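# Fold the trousers lengthwise on the table

## Task

On the table, fold the trousers in half along their length so one leg rests flat and straight on top of the other with matching edges; dropping the cloth into place is allowed; at the end release it and move the grippers away, because the fold only counts if it stays put without the robot holding it.

## Robot and tools

Robot: two six-joint arms, left_arm and right_arm, each with a parallel two-finger gripper. Both bases sit at the table edge facing +x: left_arm at (-0.025, +0.269, 0) m, right_arm at (-0.041, -0.259, 0) m, each turned about 2.4 degrees about z. The names do not refer to image sides; left_arm is simply the one on the +y side.

Scene frame: origin on the table top midway between the arms, +x out across the table, +y toward left_arm, +z up. Gripper positions in results are metres in this frame, with orientation as a wxyz quaternion. The reported point lies between the finger pads, roughly 1 cm short of the fingertips; fingers extend along the gripper's +z and close along its y. Reported positions can be off, especially when the arm is stretched far.

Joint order inside every row and every per-joint list: waist, shoulder, elbow, wrist pitch, wrist yaw, wrist roll, then the gripper opening. Ranges in radians, in the URDF's sign: waist -2.618 to 3.054, shoulder 0.000 to 3.142, elbow 0.000 to 3.142, wrist pitch -1.571 to 1.571, wrist yaw -1.571 to 1.571, wrist roll -2.094 to 2.094. Waist and wrist yaw have flipped sign in everything you send and read, so their usable ranges in your numbers are waist -3.054 to 2.618 and wrist yaw -1.571 to 1.571 mirrored. True limits may sit 0.036 rad either way of those figures. A target more than 0.036 rad beyond a limit and farther out than the joint's last reading gets the call rejected; a target past the real stop is clipped to it, and the result may then say "joint sent to its limit" (its absence proves nothing).

A row is one flat list of 14 numbers covering both arms: left_arm's six absolute joint angles (radians) and its opening, then right_arm's six angles and opening. Always give all 14, even when one arm stays still; to keep a joint where it is, repeat its value from the "Joint targets" line. Opening runs from -1 (closed) to +1 (fully open, about 0.094 m between pads). Between the ends, the fingers go where grip_measured would read your number; to hold cloth, command roughly 0.03 under the current grip_measured (less for a lighter hold). Each gripper's reading has its own fixed error of up to about 1 mm.

Tools:
execute_actions(actions): a list of actions, each a table of up to 15 rows; every row lasts one 1/30 s step, and a short table repeats its final row until 15 steps pass. An empty list just returns the current state and images.
move(target, speed, blocking): target is one 14-number row of absolute joint angles and openings. All joints travel together so they finish at the same fraction, so the hand follows a curve, over 0.5 to 10 s (cut off at 10 s). speed, 0.01 to 2 rad/s (default 0.5), caps the joint with the longest way to go. Finger commands are applied at the start. The move does not avoid obstacles or the other arm. blocking=false returns after 0.5 s while motion continues; then use wait(0) to check, and call wait or stop before any new action or move.
wait(seconds): 0 to 10 s, holding the last command.
stop(): brakes a running move; needs stopping distance.
zoom_image(camera, region): camera is cam_high, cam_left_wrist or cam_right_wrist (all 504x504); region [x0, y0, x1, y1] in pixels from the top-left, at most 504 by 504.
read_manual(section): licence texts only.
finished_scene(scene): ends the current scene, given its number; irreversible, reports success.

Motion limits: each step, a joint's target is kept within a lead of its measured angle (waist 0.202, shoulder 0.258, elbow 0.238, wrist pitch 0.573, wrist yaw and roll 0.522 rad), and if the targets would shift the hand over 70 mm from where it is, all are pulled back. So far goals need several actions; a motion unfinished at the end of an action may need to be sent again.

Result lines: state per arm (position, quaternion), grip_measured, Joint positions and Joint velocities (six joints then pad gap in m), Joint targets (what the joints are now driven toward), joint torques (offset, scaled and noisy), and camera images. "joint command not followed" means the clearance check altered some joint targets. A move adds a "move:" line: outcome (done, off_target, moving, held, fault), limits=held or limits=none, and each arm's joint farthest from target. MOTOR HOT warns at 75 °C; at 90 °C the arm halts for 10 s, and at 100 °C it goes limp and drops; these show as OVER-TEMPERATURE FAULT.

Cautions: never let the arms collide or press on each other. Contact is harder at higher speed and with targets set deeper past the surface, so approach the table and cloth gently. Avoid dropping the trousers off the table, slipping grasps and slamming. Long holds heat motors. Before finishing, open the grippers, lift away, and check in the cam_high image that the fold stays flat and aligned.

Each tool is called after "Emit:" as name([rows], argument=value, ...), one row to a line, values as JSON.

## Session

Emit:
execute_actions(actions=[])

Scene clock: 0.00 s.
left_arm: end_effector_position=(+0.2950, +0.1415, +0.3172) grip_measured=+1.000 end_effector_quat_wxyz=(+0.117, -0.004, +0.867, -0.485) | right_arm: end_effector_position=(+0.5084, -0.3692, +0.2128) grip_measured=+1.000 end_effector_quat_wxyz=(+0.510, +0.339, +0.784, +0.105)
Joint names: [waist, shoulder, elbow, wrist pitch, wrist yaw, wrist roll]
Joint positions: left_arm=[-0.033  1.61   1.742 -1.424 -1.022 -0.091  0.094] | right_arm=[ 0.239  1.844  1.42  -0.052 -0.006  0.615  0.094]
Joint velocities: left_arm=[-0.002 -0.002  0.002 -0.007  0.022 -0.022  0.   ] | right_arm=[ 0.012 -0.022  0.002 -0.022  0.051  0.051  0.   ]
Joint torques (N m, as the arm reports them, + toward a larger Joint positions number): no reading
Joint targets: left_arm=[-0.033 1.601 1.751 -1.422 -1.037 -0.085] | right_arm=[0.239 1.834 1.431 -0.052 -0.008 0.612]

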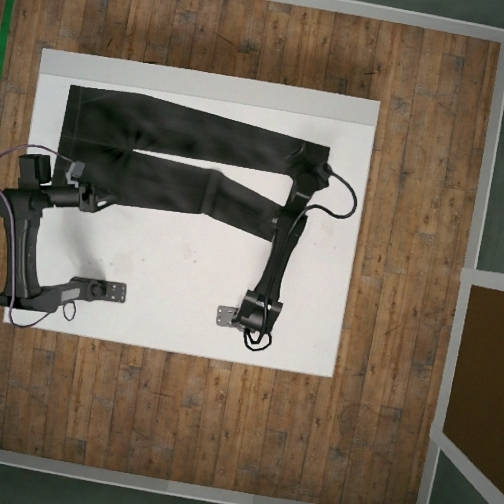

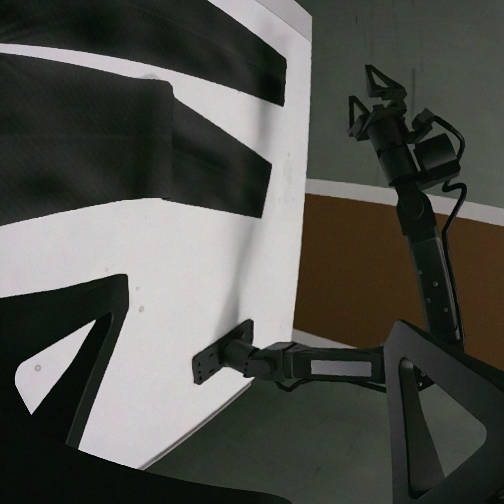

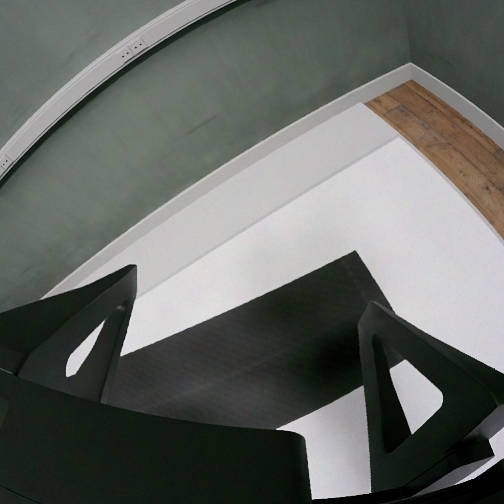

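Emit:
move(target=[0,0.9,0.8,-1.3,0,0,1,0,0.9,0.8,-1.3,0,0,1], speed=0.8)

Emit:
zoom_image(camera="cam_high", region=[0,30,400,390])

Scene clock: 2.77 s.
left_arm: end_effector_position=(+0.1196, +0.2757, +0.1140) grip_measured=+1.000 end_effector_quat_wxyz=(+0.071, -0.029, +0.997, -0.004) | right_arm: end_effector_position=(+0.1111, -0.2546, +0.1155) grip_measured=+1.000 end_effector_quat_wxyz=(+0.085, -0.010, +0.996, -0.001)
Joint names: [waist, shoulder, elbow, wrist pitch, wrist yaw, wrist roll]
Joint positions: left_arm=[-0.011  0.92   0.804 -1.314 -0.012 -0.005  0.094] | right_arm=[ 0.011  0.919  0.806 -1.288 -0.005  0.01   0.094]
Joint velocities: left_arm=[-0.007 -0.002  0.012 -0.007 -0.051 -0.022  0.   ] | right_arm=[ 0.002 -0.007 -0.017 -0.022  0.007  0.007  0.   ]
Joint torques (N m, as the arm reports them, + toward a larger Joint positions number): left_arm=[ 0.95 -2.28  6.35  0.73  0.11  0.03] | right_arm=[-0.88 -2.22  7.26  0.28  0.   -0.09]
Joint targets: left_arm=[-0.000 0.900 0.800 -1.300 0.000 0.000] | right_arm=[0.000 0.900 0.800 -1.300 0.000 -0.000]
move: done; limits=none; left_arm: farthest joint: the shoulder, 0.020 radians from its target (0.710 radians at the start); right_arm: farthest joint: the shoulder, 0.019 radians from its target (0.944 radians at the start)

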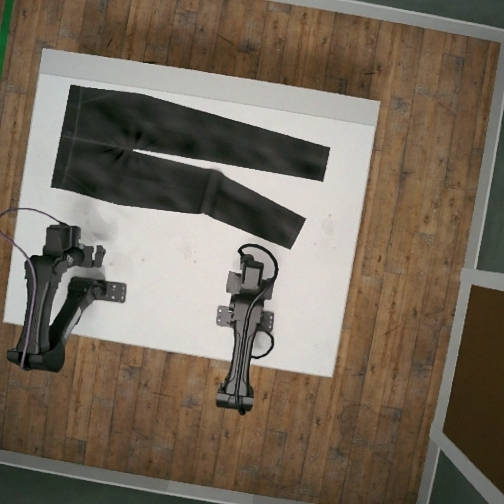

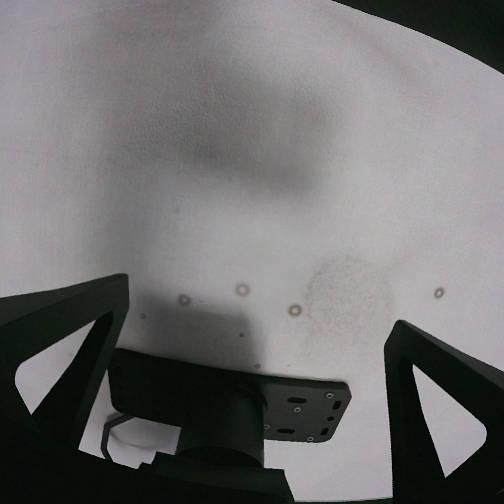

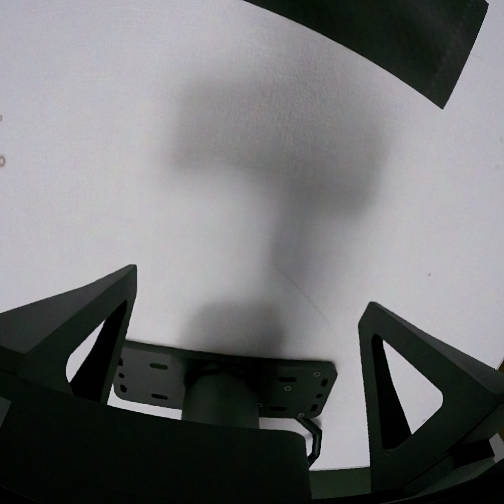

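Region (0, 30, 400, 390) of cam_high's 504x504 image, scaled by 1.260, with more detail than that image has; it fills the top 454 rows of this view, and the rest is white.

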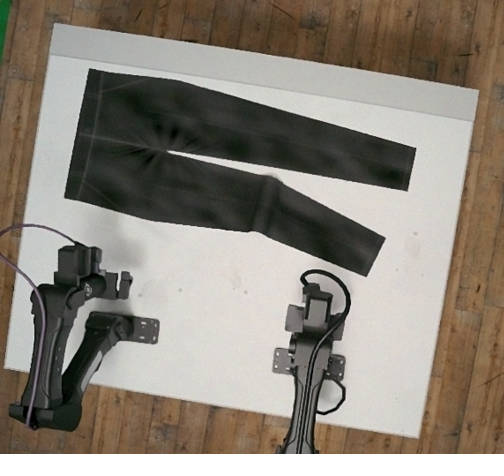

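Emit:
move(target=[-0.493,1.988,1.543,-1.126,0,-1.04,0,0.381,1.686,1.156,-1.041,0,1.45,0], speed=0.8)

Scene clock: 6.10 s.
left_arm: end_effector_position=(+0.2893, +0.4518, +0.0524) grip_measured=+0.003 end_effector_quat_wxyz=(+0.019, +0.704, -0.710, +0.001) | right_arm: end_effector_position=(+0.2248, -0.3490, +0.0550) grip_measured=+0.002 end_effector_quat_wxyz=(-0.015, +0.774, +0.633, -0.009)
Joint names: [waist, shoulder, elbow, wrist pitch, wrist yaw, wrist roll]
Joint positions: left_arm=[-0.487  1.993  1.517 -1.133 -0.011 -1.034  0.047] | right_arm=[ 0.372  1.682  1.128 -1.052  0.001  1.439  0.047]
Joint velocities: left_arm=[ 0.007 -0.012  0.007  0.022 -0.007  0.022 -0.   ] | right_arm=[-0.007 -0.022 -0.012  0.066 -0.037  0.022 -0.001]
Joint torques (N m, as the arm reports them, + toward a larger Joint positions number): left_arm=[ -0.38 -10.92   8.15   0.23   0.11  -0.06] | right_arm=[ 0.61 -7.27  9.35  0.1  -0.02  0.09]
Joint targets: left_arm=[-0.493 1.988 1.543 -1.126 -0.000 -1.040] | right_arm=[0.381 1.686 1.156 -1.041 0.000 1.450]
move: off_target (left_arm, right_arm); limits=none; left_arm: farthest joint: the elbow, 0.026 radians from its target (0.739 radians at the start); right_arm: farthest joint: the elbow, 0.028 radians from its target (0.350 radians at the start)

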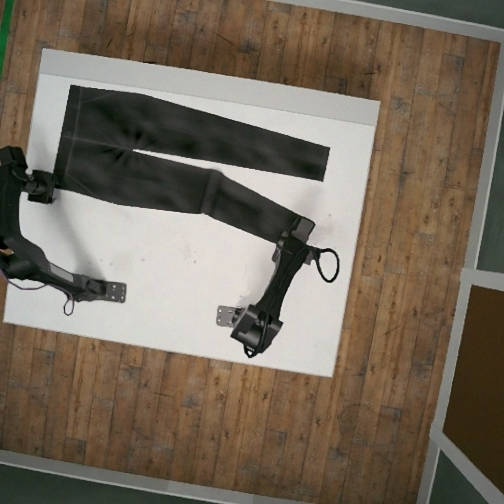

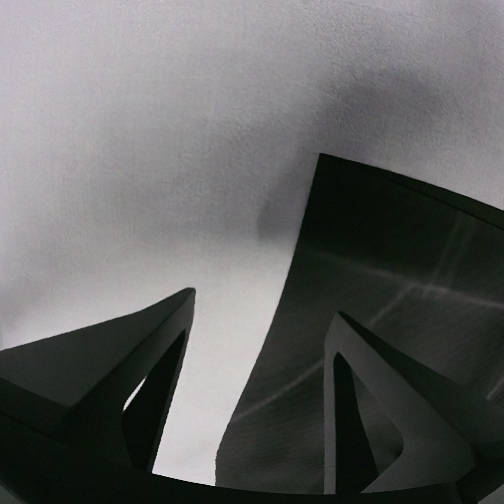

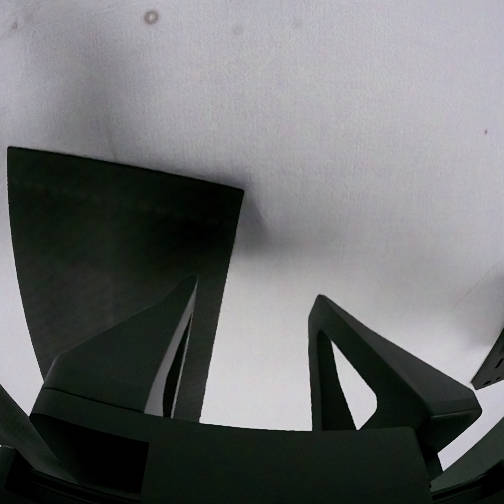

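Emit:
move(target=[-0.481,2.106,1.545,-0.987,0,-1.1,0,0.359,1.812,1.12,-0.861,0,1.45,0], speed=0.25)

Scene clock: 7.83 s.
left_arm: end_effector_position=(+0.3111, +0.4646, +0.0132) grip_measured=+0.003 end_effector_quat_wxyz=(+0.005, +0.725, -0.688, +0.004) | right_arm: end_effector_position=(+0.2575, -0.3601, +0.0198) grip_measured=+0.002 end_effector_quat_wxyz=(+0.008, +0.774, +0.633, +0.006)
Joint names: [waist, shoulder, elbow, wrist pitch, wrist yaw, wrist roll]
Joint positions: left_arm=[-0.487  2.102  1.52  -0.997 -0.011 -1.095  0.047] | right_arm=[ 0.372  1.807  1.128 -0.873  0.002  1.44   0.047]
Joint velocities: left_arm=[ 0.002 -0.002 -0.007  0.022  0.022 -0.051  0.001] | right_arm=[ 0.007 -0.007 -0.022 -0.007 -0.022  0.022  0.   ]
Joint torques (N m, as the arm reports them, + toward a larger Joint positions number): left_arm=[  0.53 -11.02   8.04   0.33   0.11  -0.05] | right_arm=[-1.03 -8.17  6.03  0.25 -0.02  0.11]
Joint targets: left_arm=[-0.481 2.106 1.545 -0.987 -0.000 -1.100] | right_arm=[0.359 1.812 1.120 -0.861 -0.000 1.450]
move: off_target (left_arm); limits=none; left_arm: farthest joint: the elbow, 0.025 radians from its target (0.028 radians at the start); right_arm: farthest joint: the waist, 0.013 radians from its target (0.013 radians at the start)

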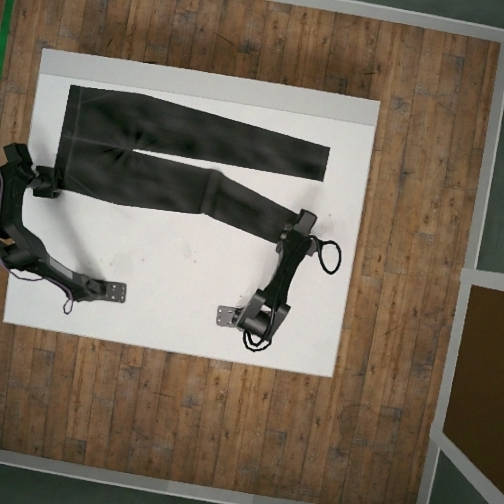

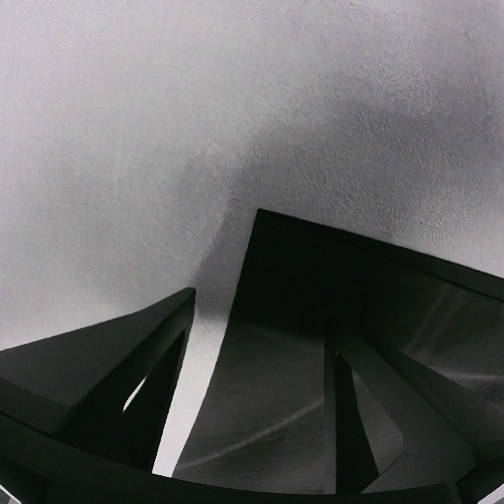

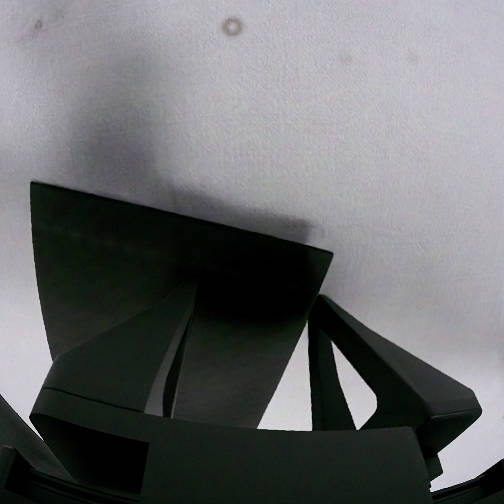

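Lower then close.

Emit:
move(target=[-0.481,2.126,1.545,-0.97,0,-1.1,0,0.359,1.825,1.085,-0.861,0,1.45,0], speed=0.1)

Emit:
move(target=[-0.481,2.126,1.545,-0.97,0,-1.1,-1,0.359,1.825,1.085,-0.861,0,1.45,-1])

Emit:
move(target=[-0.481,2.0,1.6,-1.15,0,-1.1,-1,0.359,1.72,1.22,-1.05,0,1.45,-1], speed=0.25)

Scene clock: 8.70 s.
left_arm: end_effector_position=(+0.3114, +0.4648, +0.0123) grip_measured=+0.003 end_effector_quat_wxyz=(+0.005, +0.726, -0.688, +0.004) | right_arm: end_effector_position=(+0.2522, -0.3581, +0.0156) grip_measured=+0.002 end_effector_quat_wxyz=(+0.002, +0.774, +0.633, +0.002)
Joint names: [waist, shoulder, elbow, wrist pitch, wrist yaw, wrist roll]
Joint positions: left_arm=[-0.487  2.104  1.52  -0.994 -0.011 -1.095  0.047] | right_arm=[ 0.372  1.807  1.11  -0.869  0.002  1.44   0.047]
Joint velocities: left_arm=[ 0.012  0.007 -0.002 -0.066  0.051 -0.051  0.001] | right_arm=[ 0.007 -0.017 -0.002 -0.066  0.022 -0.007  0.   ]
Joint torques (N m, as the arm reports them, + toward a larger Joint positions number): left_arm=[ 0.56 -9.52  8.01  0.51  0.12 -0.06] | right_arm=[-1.03 -6.97  4.49  0.19 -0.07  0.14]
Joint targets: left_arm=[-0.481 2.126 1.545 -0.970 -0.000 -1.100] | right_arm=[0.359 1.825 1.085 -0.861 0.000 1.450]
move: off_target (left_arm, right_arm); limits=none; left_arm: farthest joint: the elbow, 0.025 radians from its target (0.025 radians at the start); right_arm: farthest joint: the elbow, 0.025 radians from its target (0.043 radians at the start)

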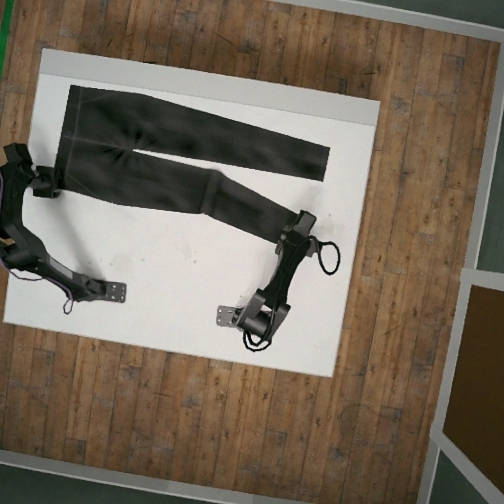

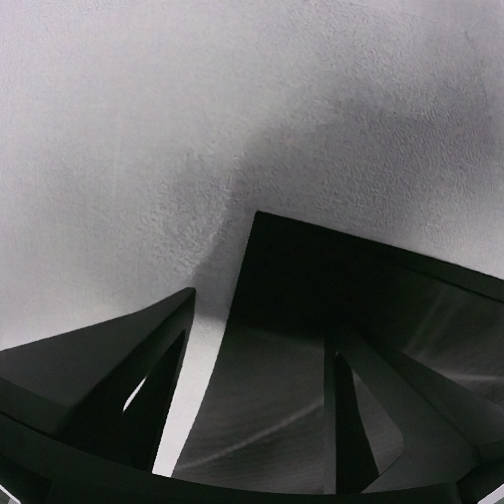

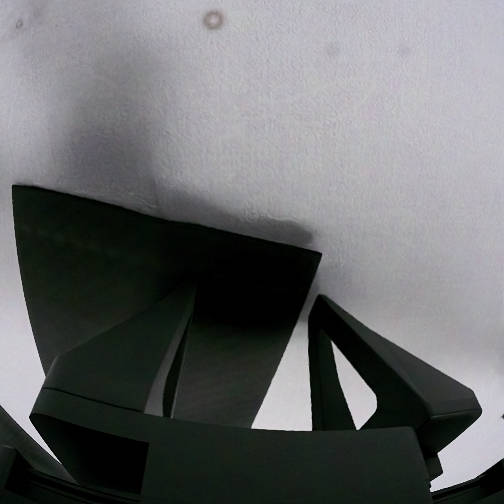

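Scene clock: 9.43 s.
left_arm: end_effector_position=(+0.3150, +0.4661, +0.0125) grip_measured=-0.983 end_effector_quat_wxyz=(+0.000, +0.726, -0.688, +0.008) | right_arm: end_effector_position=(+0.2541, -0.3584, +0.0156) grip_measured=-0.970 end_effector_quat_wxyz=(+0.004, +0.774, +0.633, +0.005)
Joint names: [waist, shoulder, elbow, wrist pitch, wrist yaw, wrist roll]
Joint positions: left_arm=[-0.487  2.108  1.525 -0.985 -0.015 -1.095  0.001] | right_arm=[ 0.372  1.807  1.11  -0.862  0.004  1.44   0.001]
Joint velocities: left_arm=[ 0.012 -0.012 -0.007 -0.051  0.066 -0.081  0.   ] | right_arm=[-0.007 -0.027 -0.007  0.051  0.007 -0.022 -0.001]
Joint torques (N m, as the arm reports them, + toward a larger Joint positions number): left_arm=[ 0.53 -9.82  7.66  0.43  0.14 -0.06] | right_arm=[-1.13 -7.01  4.53  0.1  -0.1   0.09]
Joint targets: left_arm=[-0.481 2.126 1.545 -0.970 -0.000 -1.100] | right_arm=[0.359 1.825 1.085 -0.861 -0.000 1.450]
move: off_target (right_arm); limits=none; left_arm: farthest joint: the elbow, 0.020 radians from its target (0.025 radians at the start); right_arm: farthest joint: the elbow, 0.025 radians from its target (0.025 radians at the start)

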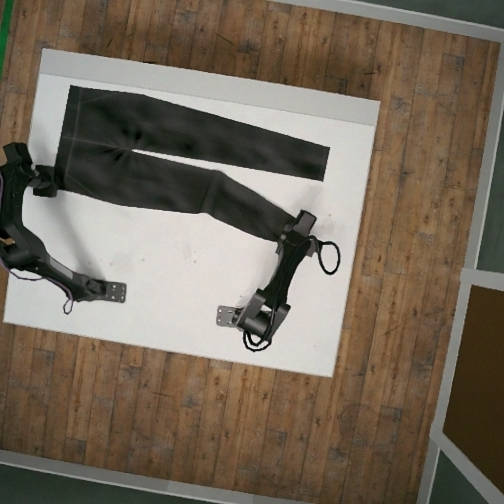

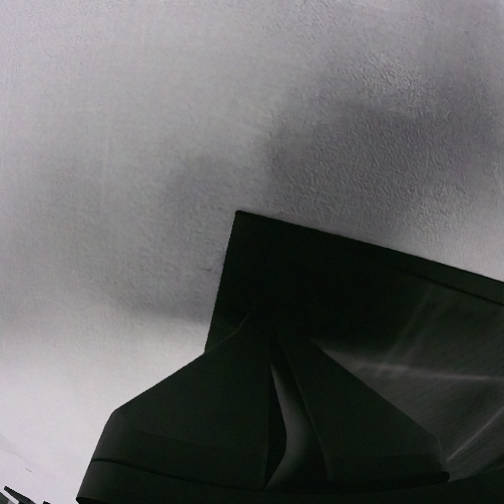

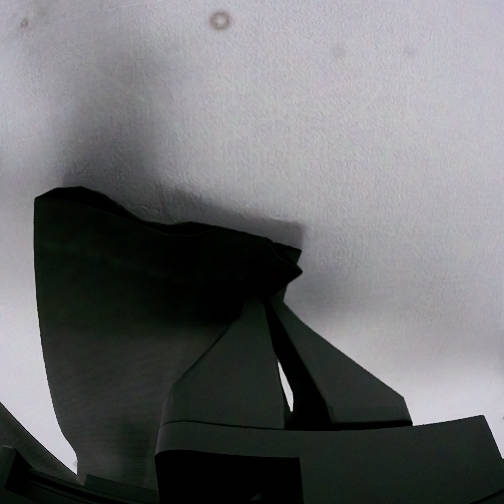

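Scene clock: 10.83 s.
left_arm: end_effector_position=(+0.3030, +0.4591, +0.0571) grip_measured=-0.983 end_effector_quat_wxyz=(+0.006, +0.726, -0.688, +0.006) | right_arm: end_effector_position=(+0.2477, -0.3562, +0.0553) grip_measured=-0.970 end_effector_quat_wxyz=(-0.002, +0.774, +0.633, +0.001)
Joint names: [waist, shoulder, elbow, wrist pitch, wrist yaw, wrist roll]
Joint positions: left_arm=[-0.487  2.02   1.577 -1.136 -0.015 -1.095  0.001] | right_arm=[ 0.372  1.74   1.197 -1.031  0.004  1.44   0.001]
Joint velocities: left_arm=[ 0.012 -0.017 -0.007  0.007  0.037 -0.051  0.   ] | right_arm=[-0.007  0.002  0.012 -0.037  0.051  0.007  0.001]
Joint torques (N m, as the arm reports them, + toward a larger Joint positions number): left_arm=[  0.55 -12.67   8.12   0.01   0.13  -0.06] | right_arm=[ -1.02 -10.08   9.03  -0.09  -0.08   0.09]
Joint targets: left_arm=[-0.481 2.000 1.600 -1.150 0.000 -1.100] | right_arm=[0.359 1.720 1.220 -1.050 -0.000 1.450]
move: off_target (left_arm, right_arm); limits=none; left_arm: farthest joint: the elbow, 0.023 radians from its target (0.075 radians at the start); right_arm: farthest joint: the elbow, 0.023 radians from its target (0.110 radians at the start)

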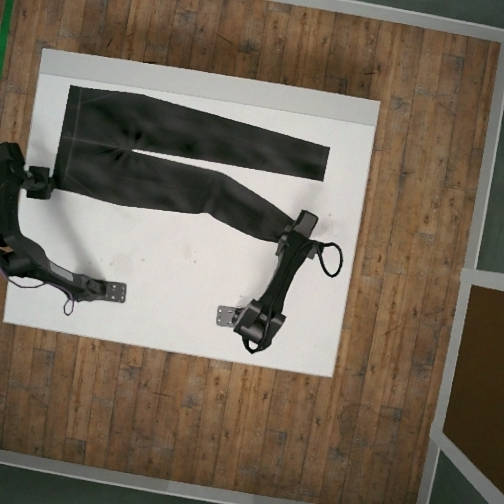

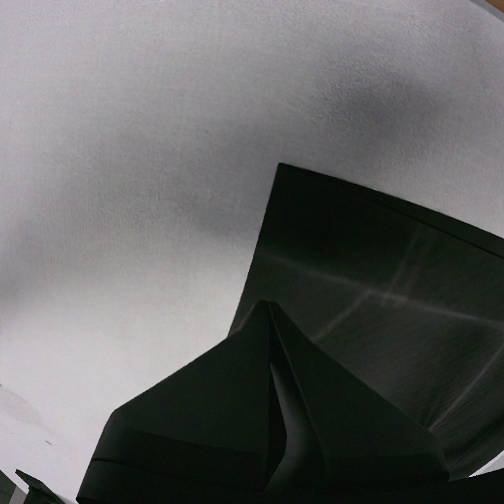

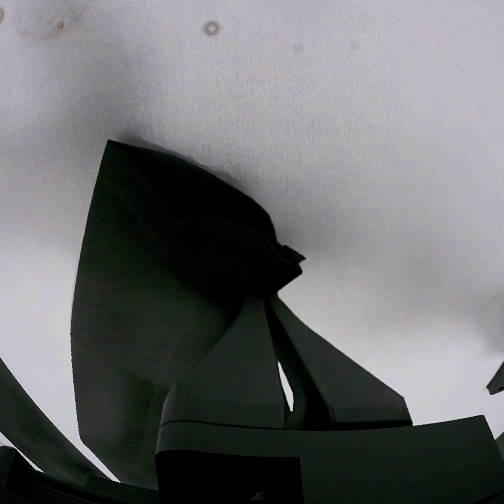

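Emit:
move(target=[-0.5,2.04,1.53,-0.98,0,-1.1,0,0.359,1.72,1.22,-1.05,0,1.45,-1], speed=0.25)

Emit:
move(target=[-0.5,2.09,1.44,-0.86,0,-1.1,0,0.359,1.72,1.22,-1.05,0,1.45,-1], speed=0.15)

Emit:
move(target=[-0.5,2.09,1.44,-0.86,0,-1.1,-1,0.359,1.72,1.22,-1.05,0,1.45,-1])

Emit:
move(target=[-0.49,2.0,1.6,-1.08,0,-1.1,-1,0.359,1.72,1.22,-1.05,0,1.45,-1], speed=0.25)

Scene clock: 12.30 s.
left_arm: end_effector_position=(+0.3227, +0.4706, +0.0416) grip_measured=-0.003 end_effector_quat_wxyz=(-0.036, +0.725, -0.688, +0.018) | right_arm: end_effector_position=(+0.2476, -0.3561, +0.0553) grip_measured=-0.970 end_effector_quat_wxyz=(-0.003, +0.774, +0.633, +0.001)
Joint names: [waist, shoulder, elbow, wrist pitch, wrist yaw, wrist roll]
Joint positions: left_arm=[-0.487  2.038  1.537 -0.99  -0.015 -1.095  0.047] | right_arm=[ 0.372  1.74   1.197 -1.031  0.005  1.44   0.001]
Joint velocities: left_arm=[-0.007  0.017 -0.002 -0.007 -0.007  0.022  0.001] | right_arm=[ 0.002 -0.027  0.002  0.007  0.037 -0.081 -0.001]
Joint torques (N m, as the arm reports them, + toward a larger Joint positions number): left_arm=[ -1.   -10.99   5.98   0.53   0.14  -0.05] | right_arm=[ -0.95 -10.26   8.95  -0.1   -0.08   0.11]
Joint targets: left_arm=[-0.500 2.040 1.530 -0.980 -0.000 -1.100] | right_arm=[0.359 1.720 1.220 -1.050 0.000 1.450]
move: off_target (right_arm); limits=none; left_arm: farthest joint: the wrist yaw, 0.015 radians from its target (0.015 radians at the start); right_arm: farthest joint: the elbow, 0.023 radians from its target (0.023 radians at the start)

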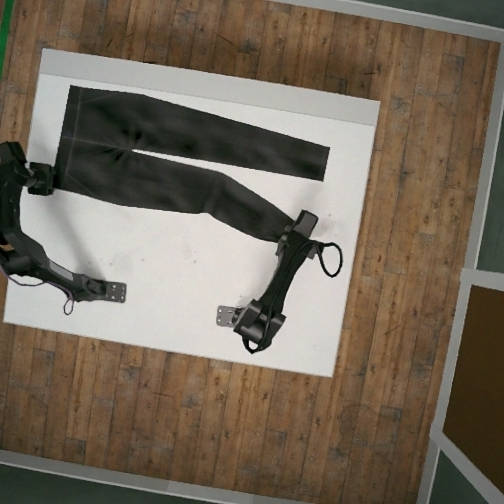

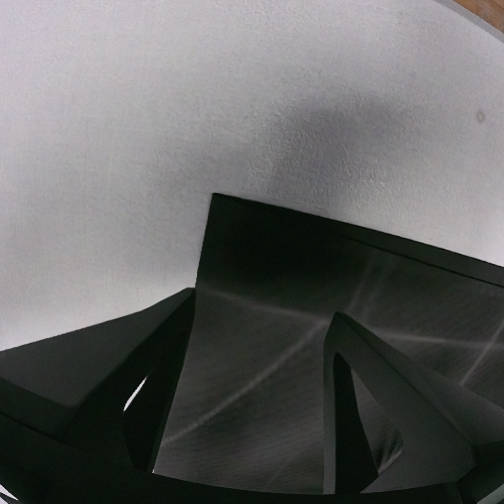

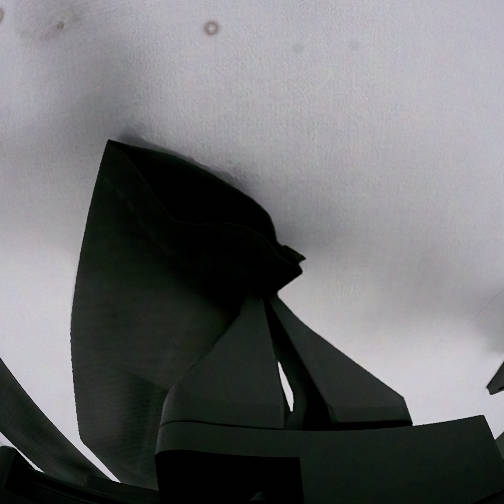

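Scene clock: 13.40 s.
left_arm: end_effector_position=(+0.3185, +0.4682, +0.0108) grip_measured=-0.003 end_effector_quat_wxyz=(-0.026, +0.726, -0.687, +0.015) | right_arm: end_effector_position=(+0.2476, -0.3561, +0.0553) grip_measured=-0.970 end_effector_quat_wxyz=(-0.003, +0.774, +0.633, +0.001)
Joint names: [waist, shoulder, elbow, wrist pitch, wrist yaw, wrist roll]
Joint positions: left_arm=[-0.487  2.075  1.466 -0.903 -0.015 -1.096  0.047] | right_arm=[ 0.372  1.74   1.197 -1.031  0.005  1.44   0.001]
Joint velocities: left_arm=[-0.002 -0.002 -0.002 -0.081 -0.007 -0.051 -0.001] | right_arm=[ 0.007 -0.017  0.002  0.007  0.022  0.007 -0.   ]
Joint torques (N m, as the arm reports them, + toward a larger Joint positions number): left_arm=[-1.02 -9.88  4.47  0.88  0.14 -0.06] | right_arm=[ -0.89 -10.     8.95  -0.09  -0.08   0.13]
Joint targets: left_arm=[-0.500 2.090 1.440 -0.860 -0.000 -1.100] | right_arm=[0.359 1.720 1.220 -1.050 -0.000 1.450]
move: off_target (left_arm, right_arm); limits=none; left_arm: farthest joint: the wrist pitch, 0.043 radians from its target (0.130 radians at the start); right_arm: farthest joint: the elbow, 0.023 radians from its target (0.023 radians at the start)

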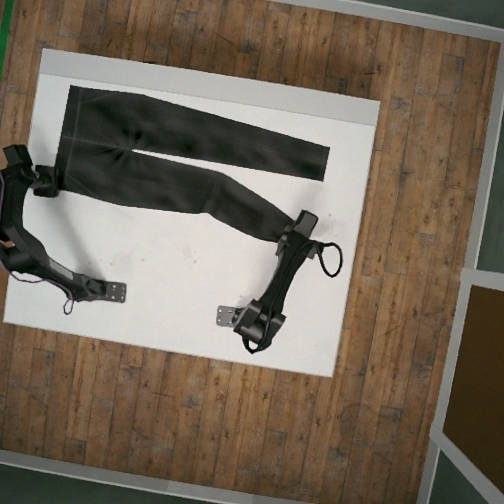

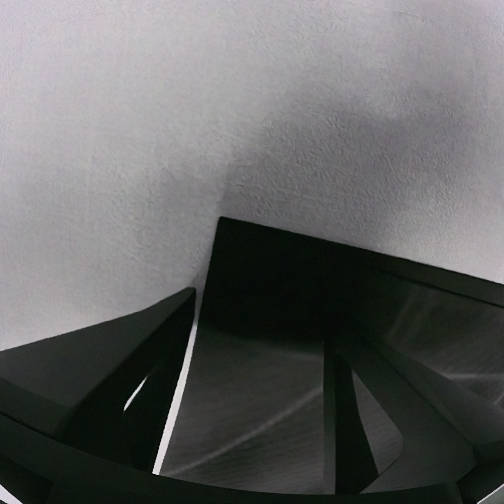

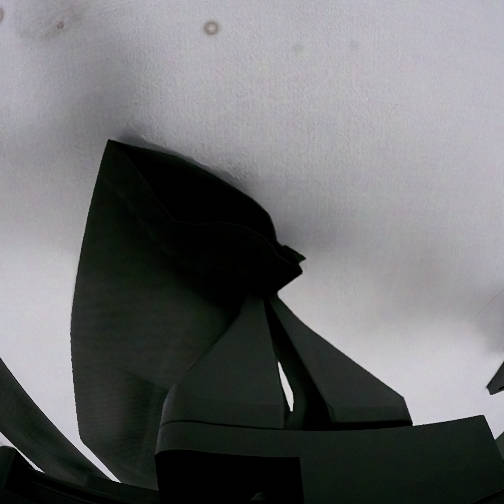

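Scene clock: 14.10 s.
left_arm: end_effector_position=(+0.3235, +0.4690, +0.0122) grip_measured=-0.964 end_effector_quat_wxyz=(-0.035, +0.725, -0.687, +0.023) | right_arm: end_effector_position=(+0.2475, -0.3560, +0.0553) grip_measured=-0.970 end_effector_quat_wxyz=(-0.003, +0.774, +0.633, +0.001)
Joint names: [waist, shoulder, elbow, wrist pitch, wrist yaw, wrist roll]
Joint positions: left_arm=[-0.487  2.073  1.467 -0.885 -0.024 -1.096  0.002] | right_arm=[ 0.372  1.74   1.197 -1.032  0.005  1.44   0.001]
Joint velocities: left_arm=[0.002 0.007 0.007 0.037 0.007 0.007 0.001] | right_arm=[-0.002  0.002  0.012  0.022  0.022  0.022  0.001]
Joint torques (N m, as the arm reports them, + toward a larger Joint positions number): left_arm=[-1.03 -9.72  4.47  0.73  0.24 -0.04] | right_arm=[ -0.91 -10.16   8.88  -0.12  -0.09   0.11]
Joint targets: left_arm=[-0.500 2.090 1.440 -0.860 0.000 -1.100] | right_arm=[0.359 1.720 1.220 -1.050 0.000 1.450]
move: off_target (left_arm, right_arm); limits=none; left_arm: farthest joint: the elbow, 0.027 radians from its target (0.026 radians at the start); right_arm: farthest joint: the elbow, 0.023 radians from its target (0.023 radians at the start)

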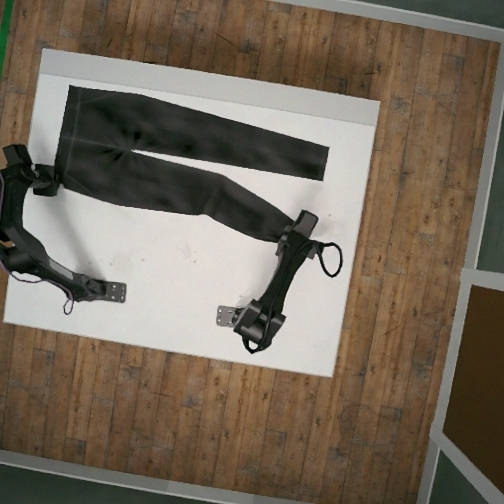

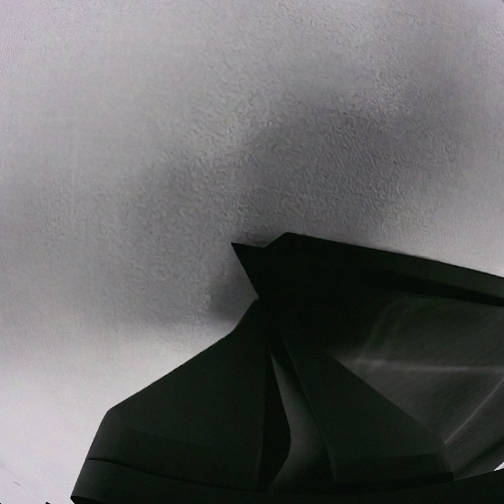

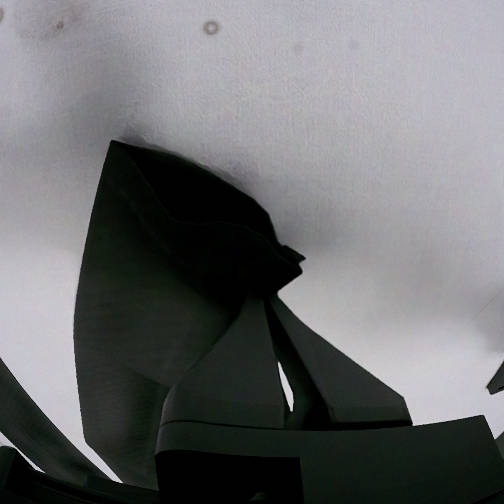

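Scene clock: 15.50 s.
left_arm: end_effector_position=(+0.3192, +0.4669, +0.0571) grip_measured=-0.964 end_effector_quat_wxyz=(-0.027, +0.725, -0.688, +0.019) | right_arm: end_effector_position=(+0.2475, -0.3560, +0.0553) grip_measured=-0.970 end_effector_quat_wxyz=(-0.003, +0.774, +0.633, +0.001)
Joint names: [waist, shoulder, elbow, wrist pitch, wrist yaw, wrist roll]
Joint positions: left_arm=[-0.487  2.021  1.576 -1.063 -0.022 -1.096  0.002] | right_arm=[ 0.372  1.74   1.197 -1.032  0.005  1.44   0.001]
Joint velocities: left_arm=[ 0.007  0.002 -0.017 -0.007  0.007  0.007 -0.001] | right_arm=[ 0.012 -0.002 -0.017  0.022 -0.007 -0.037  0.001]
Joint torques (N m, as the arm reports them, + toward a larger Joint positions number): left_arm=[ -0.22 -13.12   8.28   0.16   0.21  -0.04] | right_arm=[ -1.11 -10.18   8.98  -0.09  -0.1    0.11]
Joint targets: left_arm=[-0.490 2.000 1.600 -1.080 0.000 -1.100] | right_arm=[0.359 1.720 1.220 -1.050 -0.000 1.450]
move: off_target (left_arm, right_arm); limits=none; left_arm: farthest joint: the elbow, 0.024 radians from its target (0.133 radians at the start); right_arm: farthest joint: the elbow, 0.023 radians from its target (0.023 radians at the start)

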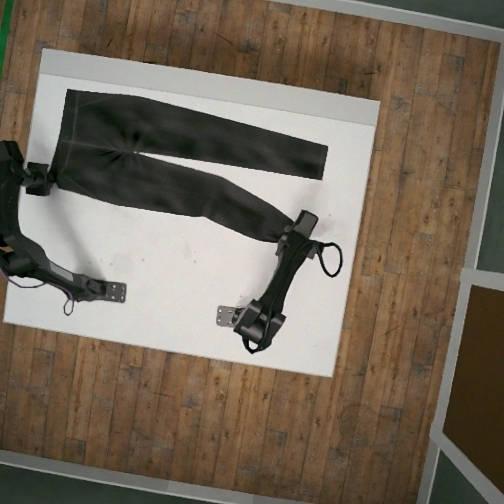

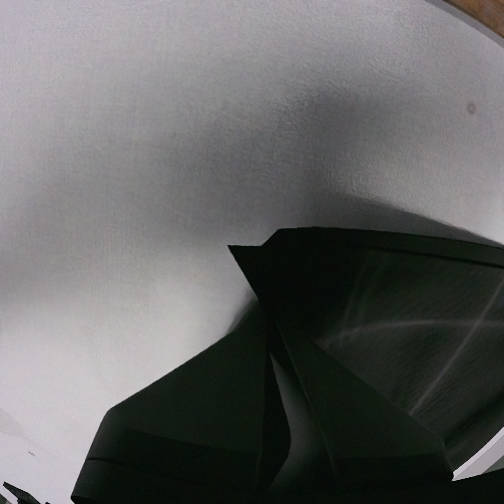

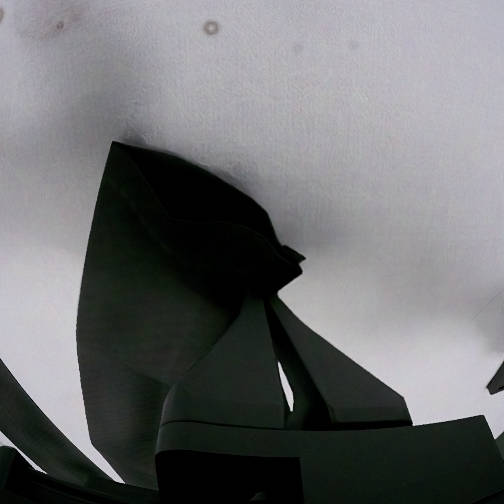

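Emit:
move(target=[-0.372,2.135,2.165,-1.2,0,-1.2,-1,0.359,2.075,2.07,-1.17,0,1.3,-1], speed=0.4)

Scene clock: 18.57 s.
left_arm: end_effector_position=(+0.4296, +0.4677, +0.1724) grip_measured=-0.964 end_effector_quat_wxyz=(-0.169, +0.708, -0.681, +0.081) | right_arm: end_effector_position=(+0.4207, -0.4083, +0.1735) grip_measured=-0.970 end_effector_quat_wxyz=(+0.162, +0.715, +0.673, +0.099)
Joint names: [waist, shoulder, elbow, wrist pitch, wrist yaw, wrist roll]
Joint positions: left_arm=[-0.376  2.132  2.138 -1.2   -0.022 -1.197  0.002] | right_arm=[ 0.364  2.069  2.043 -1.163  0.021  1.313  0.001]
Joint velocities: left_arm=[-0.002  0.027 -0.002  0.022  0.037 -0.007 -0.001] | right_arm=[ 0.007 -0.007 -0.002  0.095  0.007 -0.007  0.001]
Joint torques (N m, as the arm reports them, + toward a larger Joint positions number): left_arm=[  0.22 -12.24   8.77   1.02   0.21   0.01] | right_arm=[ -0.41 -11.94  10.19   0.66  -0.29  -0.11]
Joint targets: left_arm=[-0.372 2.135 2.165 -1.200 -0.000 -1.200] | right_arm=[0.359 2.075 2.070 -1.170 0.000 1.300]
move: off_target (left_arm, right_arm); limits=none; left_arm: farthest joint: the elbow, 0.027 radians from its target (0.589 radians at the start); right_arm: farthest joint: the elbow, 0.027 radians from its target (0.873 radians at the start)

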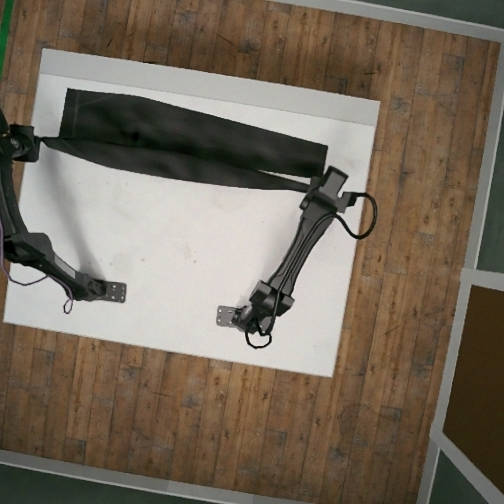

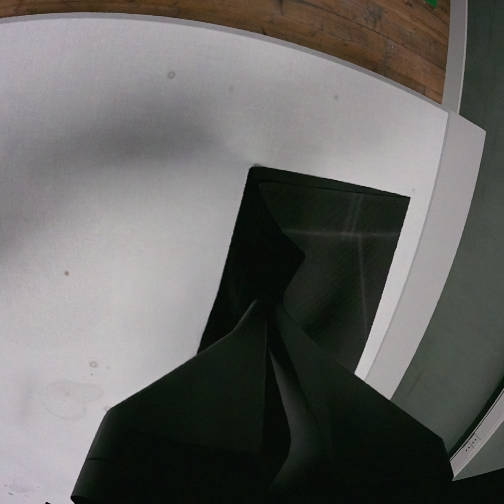

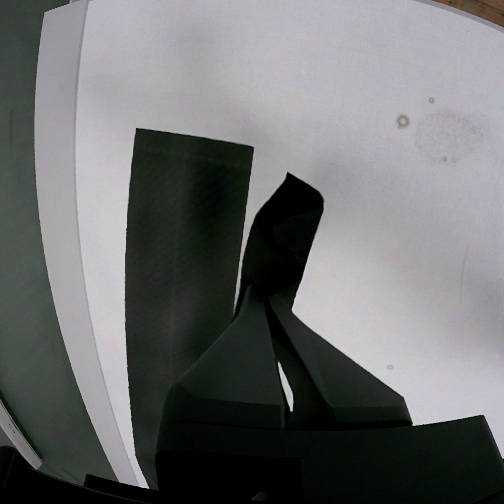

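Emit:
move(target=[-0.297,2.295,2.02,-0.525,0,-1.3,-1,0.347,2.18,1.885,-0.807,0,1.3,-1], speed=0.4)

Emit:
move(target=[-0.265,2.645,2.26,-0.28,0,-1.35,-1,0.294,2.565,2.24,-0.545,0,1.35,-1], speed=0.3)

Scene clock: 21.33 s.
left_arm: end_effector_position=(+0.5556, +0.4697, +0.1212) grip_measured=-0.964 end_effector_quat_wxyz=(-0.312, +0.678, -0.641, +0.178) | right_arm: end_effector_position=(+0.4672, -0.4143, +0.0987) grip_measured=-0.970 end_effector_quat_wxyz=(+0.188, +0.704, +0.674, +0.122)
Joint names: [waist, shoulder, elbow, wrist pitch, wrist yaw, wrist roll]
Joint positions: left_arm=[-0.298  2.301  2.021 -0.555 -0.03  -1.299  0.002] | right_arm=[ 0.351  2.18   1.889 -0.829  0.033  1.313  0.001]
Joint velocities: left_arm=[-0.002 -0.022 -0.017 -0.007  0.007  0.051 -0.001] | right_arm=[-0.007  0.027 -0.002 -0.081  0.007 -0.007 -0.   ]
Joint torques (N m, as the arm reports them, + toward a larger Joint positions number): left_arm=[  0.12 -15.15   7.41   2.01   0.29  -0.02] | right_arm=[ -0.29 -13.63   7.92   1.07  -0.33  -0.12]
Joint targets: left_arm=[-0.297 2.295 2.020 -0.525 0.000 -1.300] | right_arm=[0.347 2.180 1.885 -0.807 -0.000 1.300]
move: off_target (left_arm, right_arm); limits=none; left_arm: farthest joint: the wrist pitch, 0.030 radians from its target (0.675 radians at the start); right_arm: farthest joint: the wrist yaw, 0.033 radians from its target (0.021 radians at the start)

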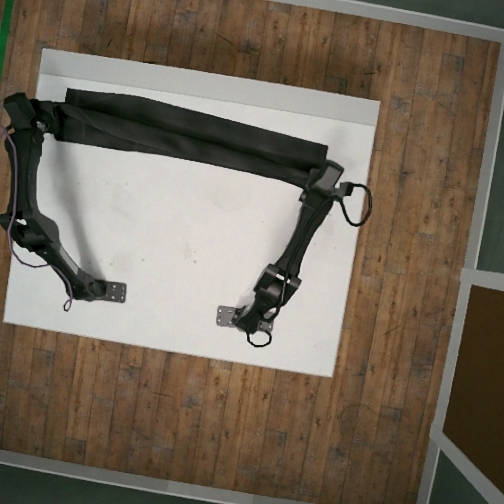

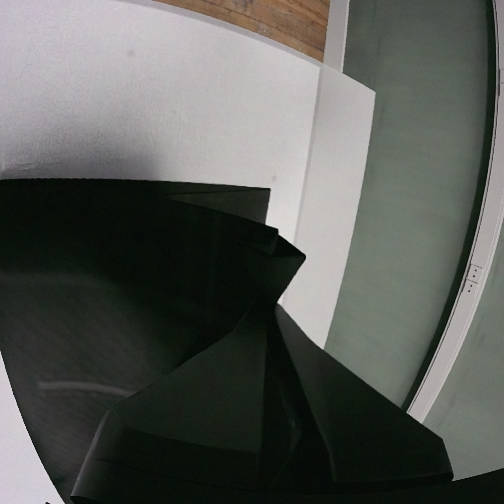

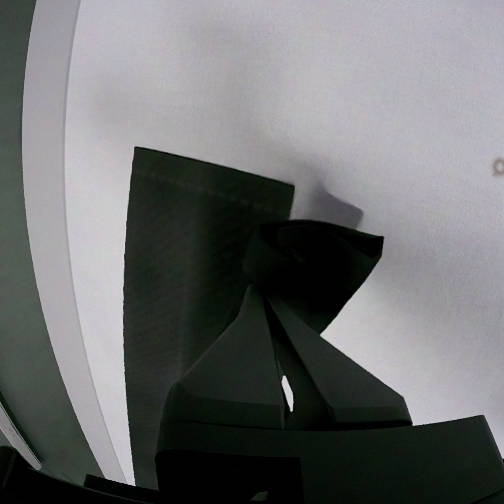

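Scene clock: 23.20 s.
left_arm: end_effector_position=(+0.6311, +0.4734, +0.0343) grip_measured=-0.964 end_effector_quat_wxyz=(-0.350, +0.667, -0.620, +0.219) | right_arm: end_effector_position=(+0.5833, -0.4156, +0.0377) grip_measured=-0.971 end_effector_quat_wxyz=(+0.268, +0.676, +0.663, +0.180)
Joint names: [waist, shoulder, elbow, wrist pitch, wrist yaw, wrist roll]
Joint positions: left_arm=[-0.268  2.65   2.231 -0.302 -0.035 -1.35   0.002] | right_arm=[ 0.297  2.565  2.213 -0.563  0.031  1.345  0.001]
Joint velocities: left_arm=[-0.017  0.007 -0.012  0.007 -0.007 -0.007  0.   ] | right_arm=[-0.007 -0.012  0.007 -0.022 -0.037 -0.066  0.001]
Joint torques (N m, as the arm reports them, + toward a larger Joint positions number): left_arm=[  0.34 -17.39   9.53   2.04   0.33   0.01] | right_arm=[ -0.28 -16.59  10.8    1.3   -0.37   0.03]
Joint targets: left_arm=[-0.265 2.645 2.260 -0.280 -0.000 -1.350] | right_arm=[0.294 2.565 2.240 -0.545 0.000 1.350]
move: off_target (left_arm, right_arm); limits=none; left_arm: farthest joint: the wrist yaw, 0.035 radians from its target (0.030 radians at the start); right_arm: farthest joint: the wrist yaw, 0.031 radians from its target (0.033 radians at the start)

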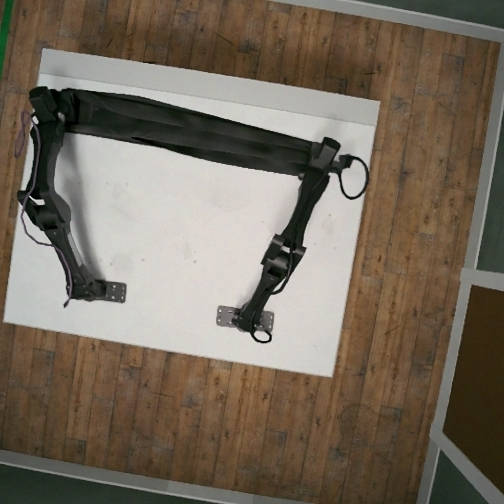

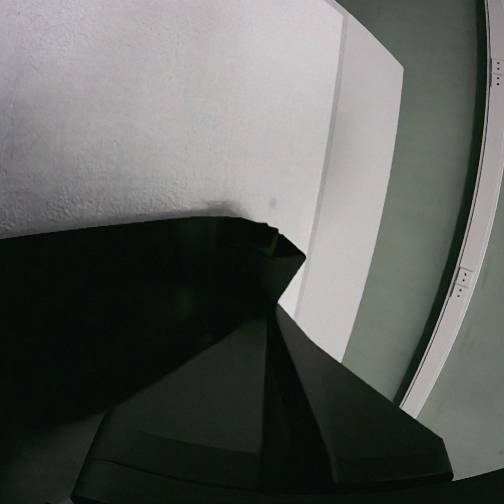

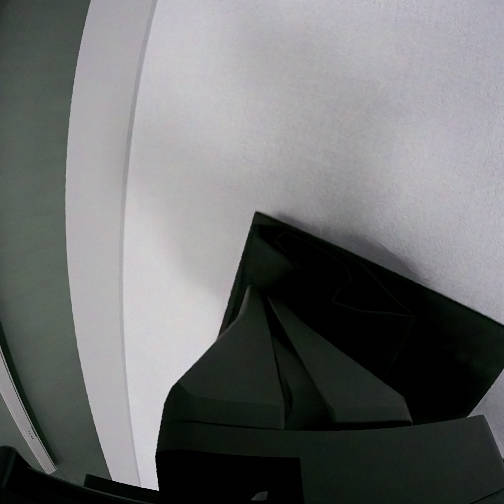

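Emit:
zoom_image(camera="cam_high", region=[30,60,360,200])

Region (30, 60, 360, 200) of cam_high's 504x504 image, scaled by 1.527, with more detail than that image has; it fills the top 214 rows of this view, and the rest is white.

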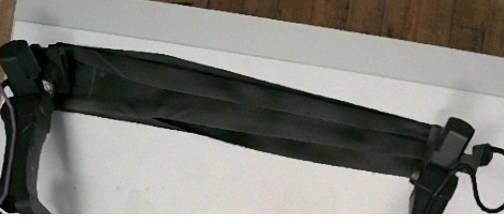

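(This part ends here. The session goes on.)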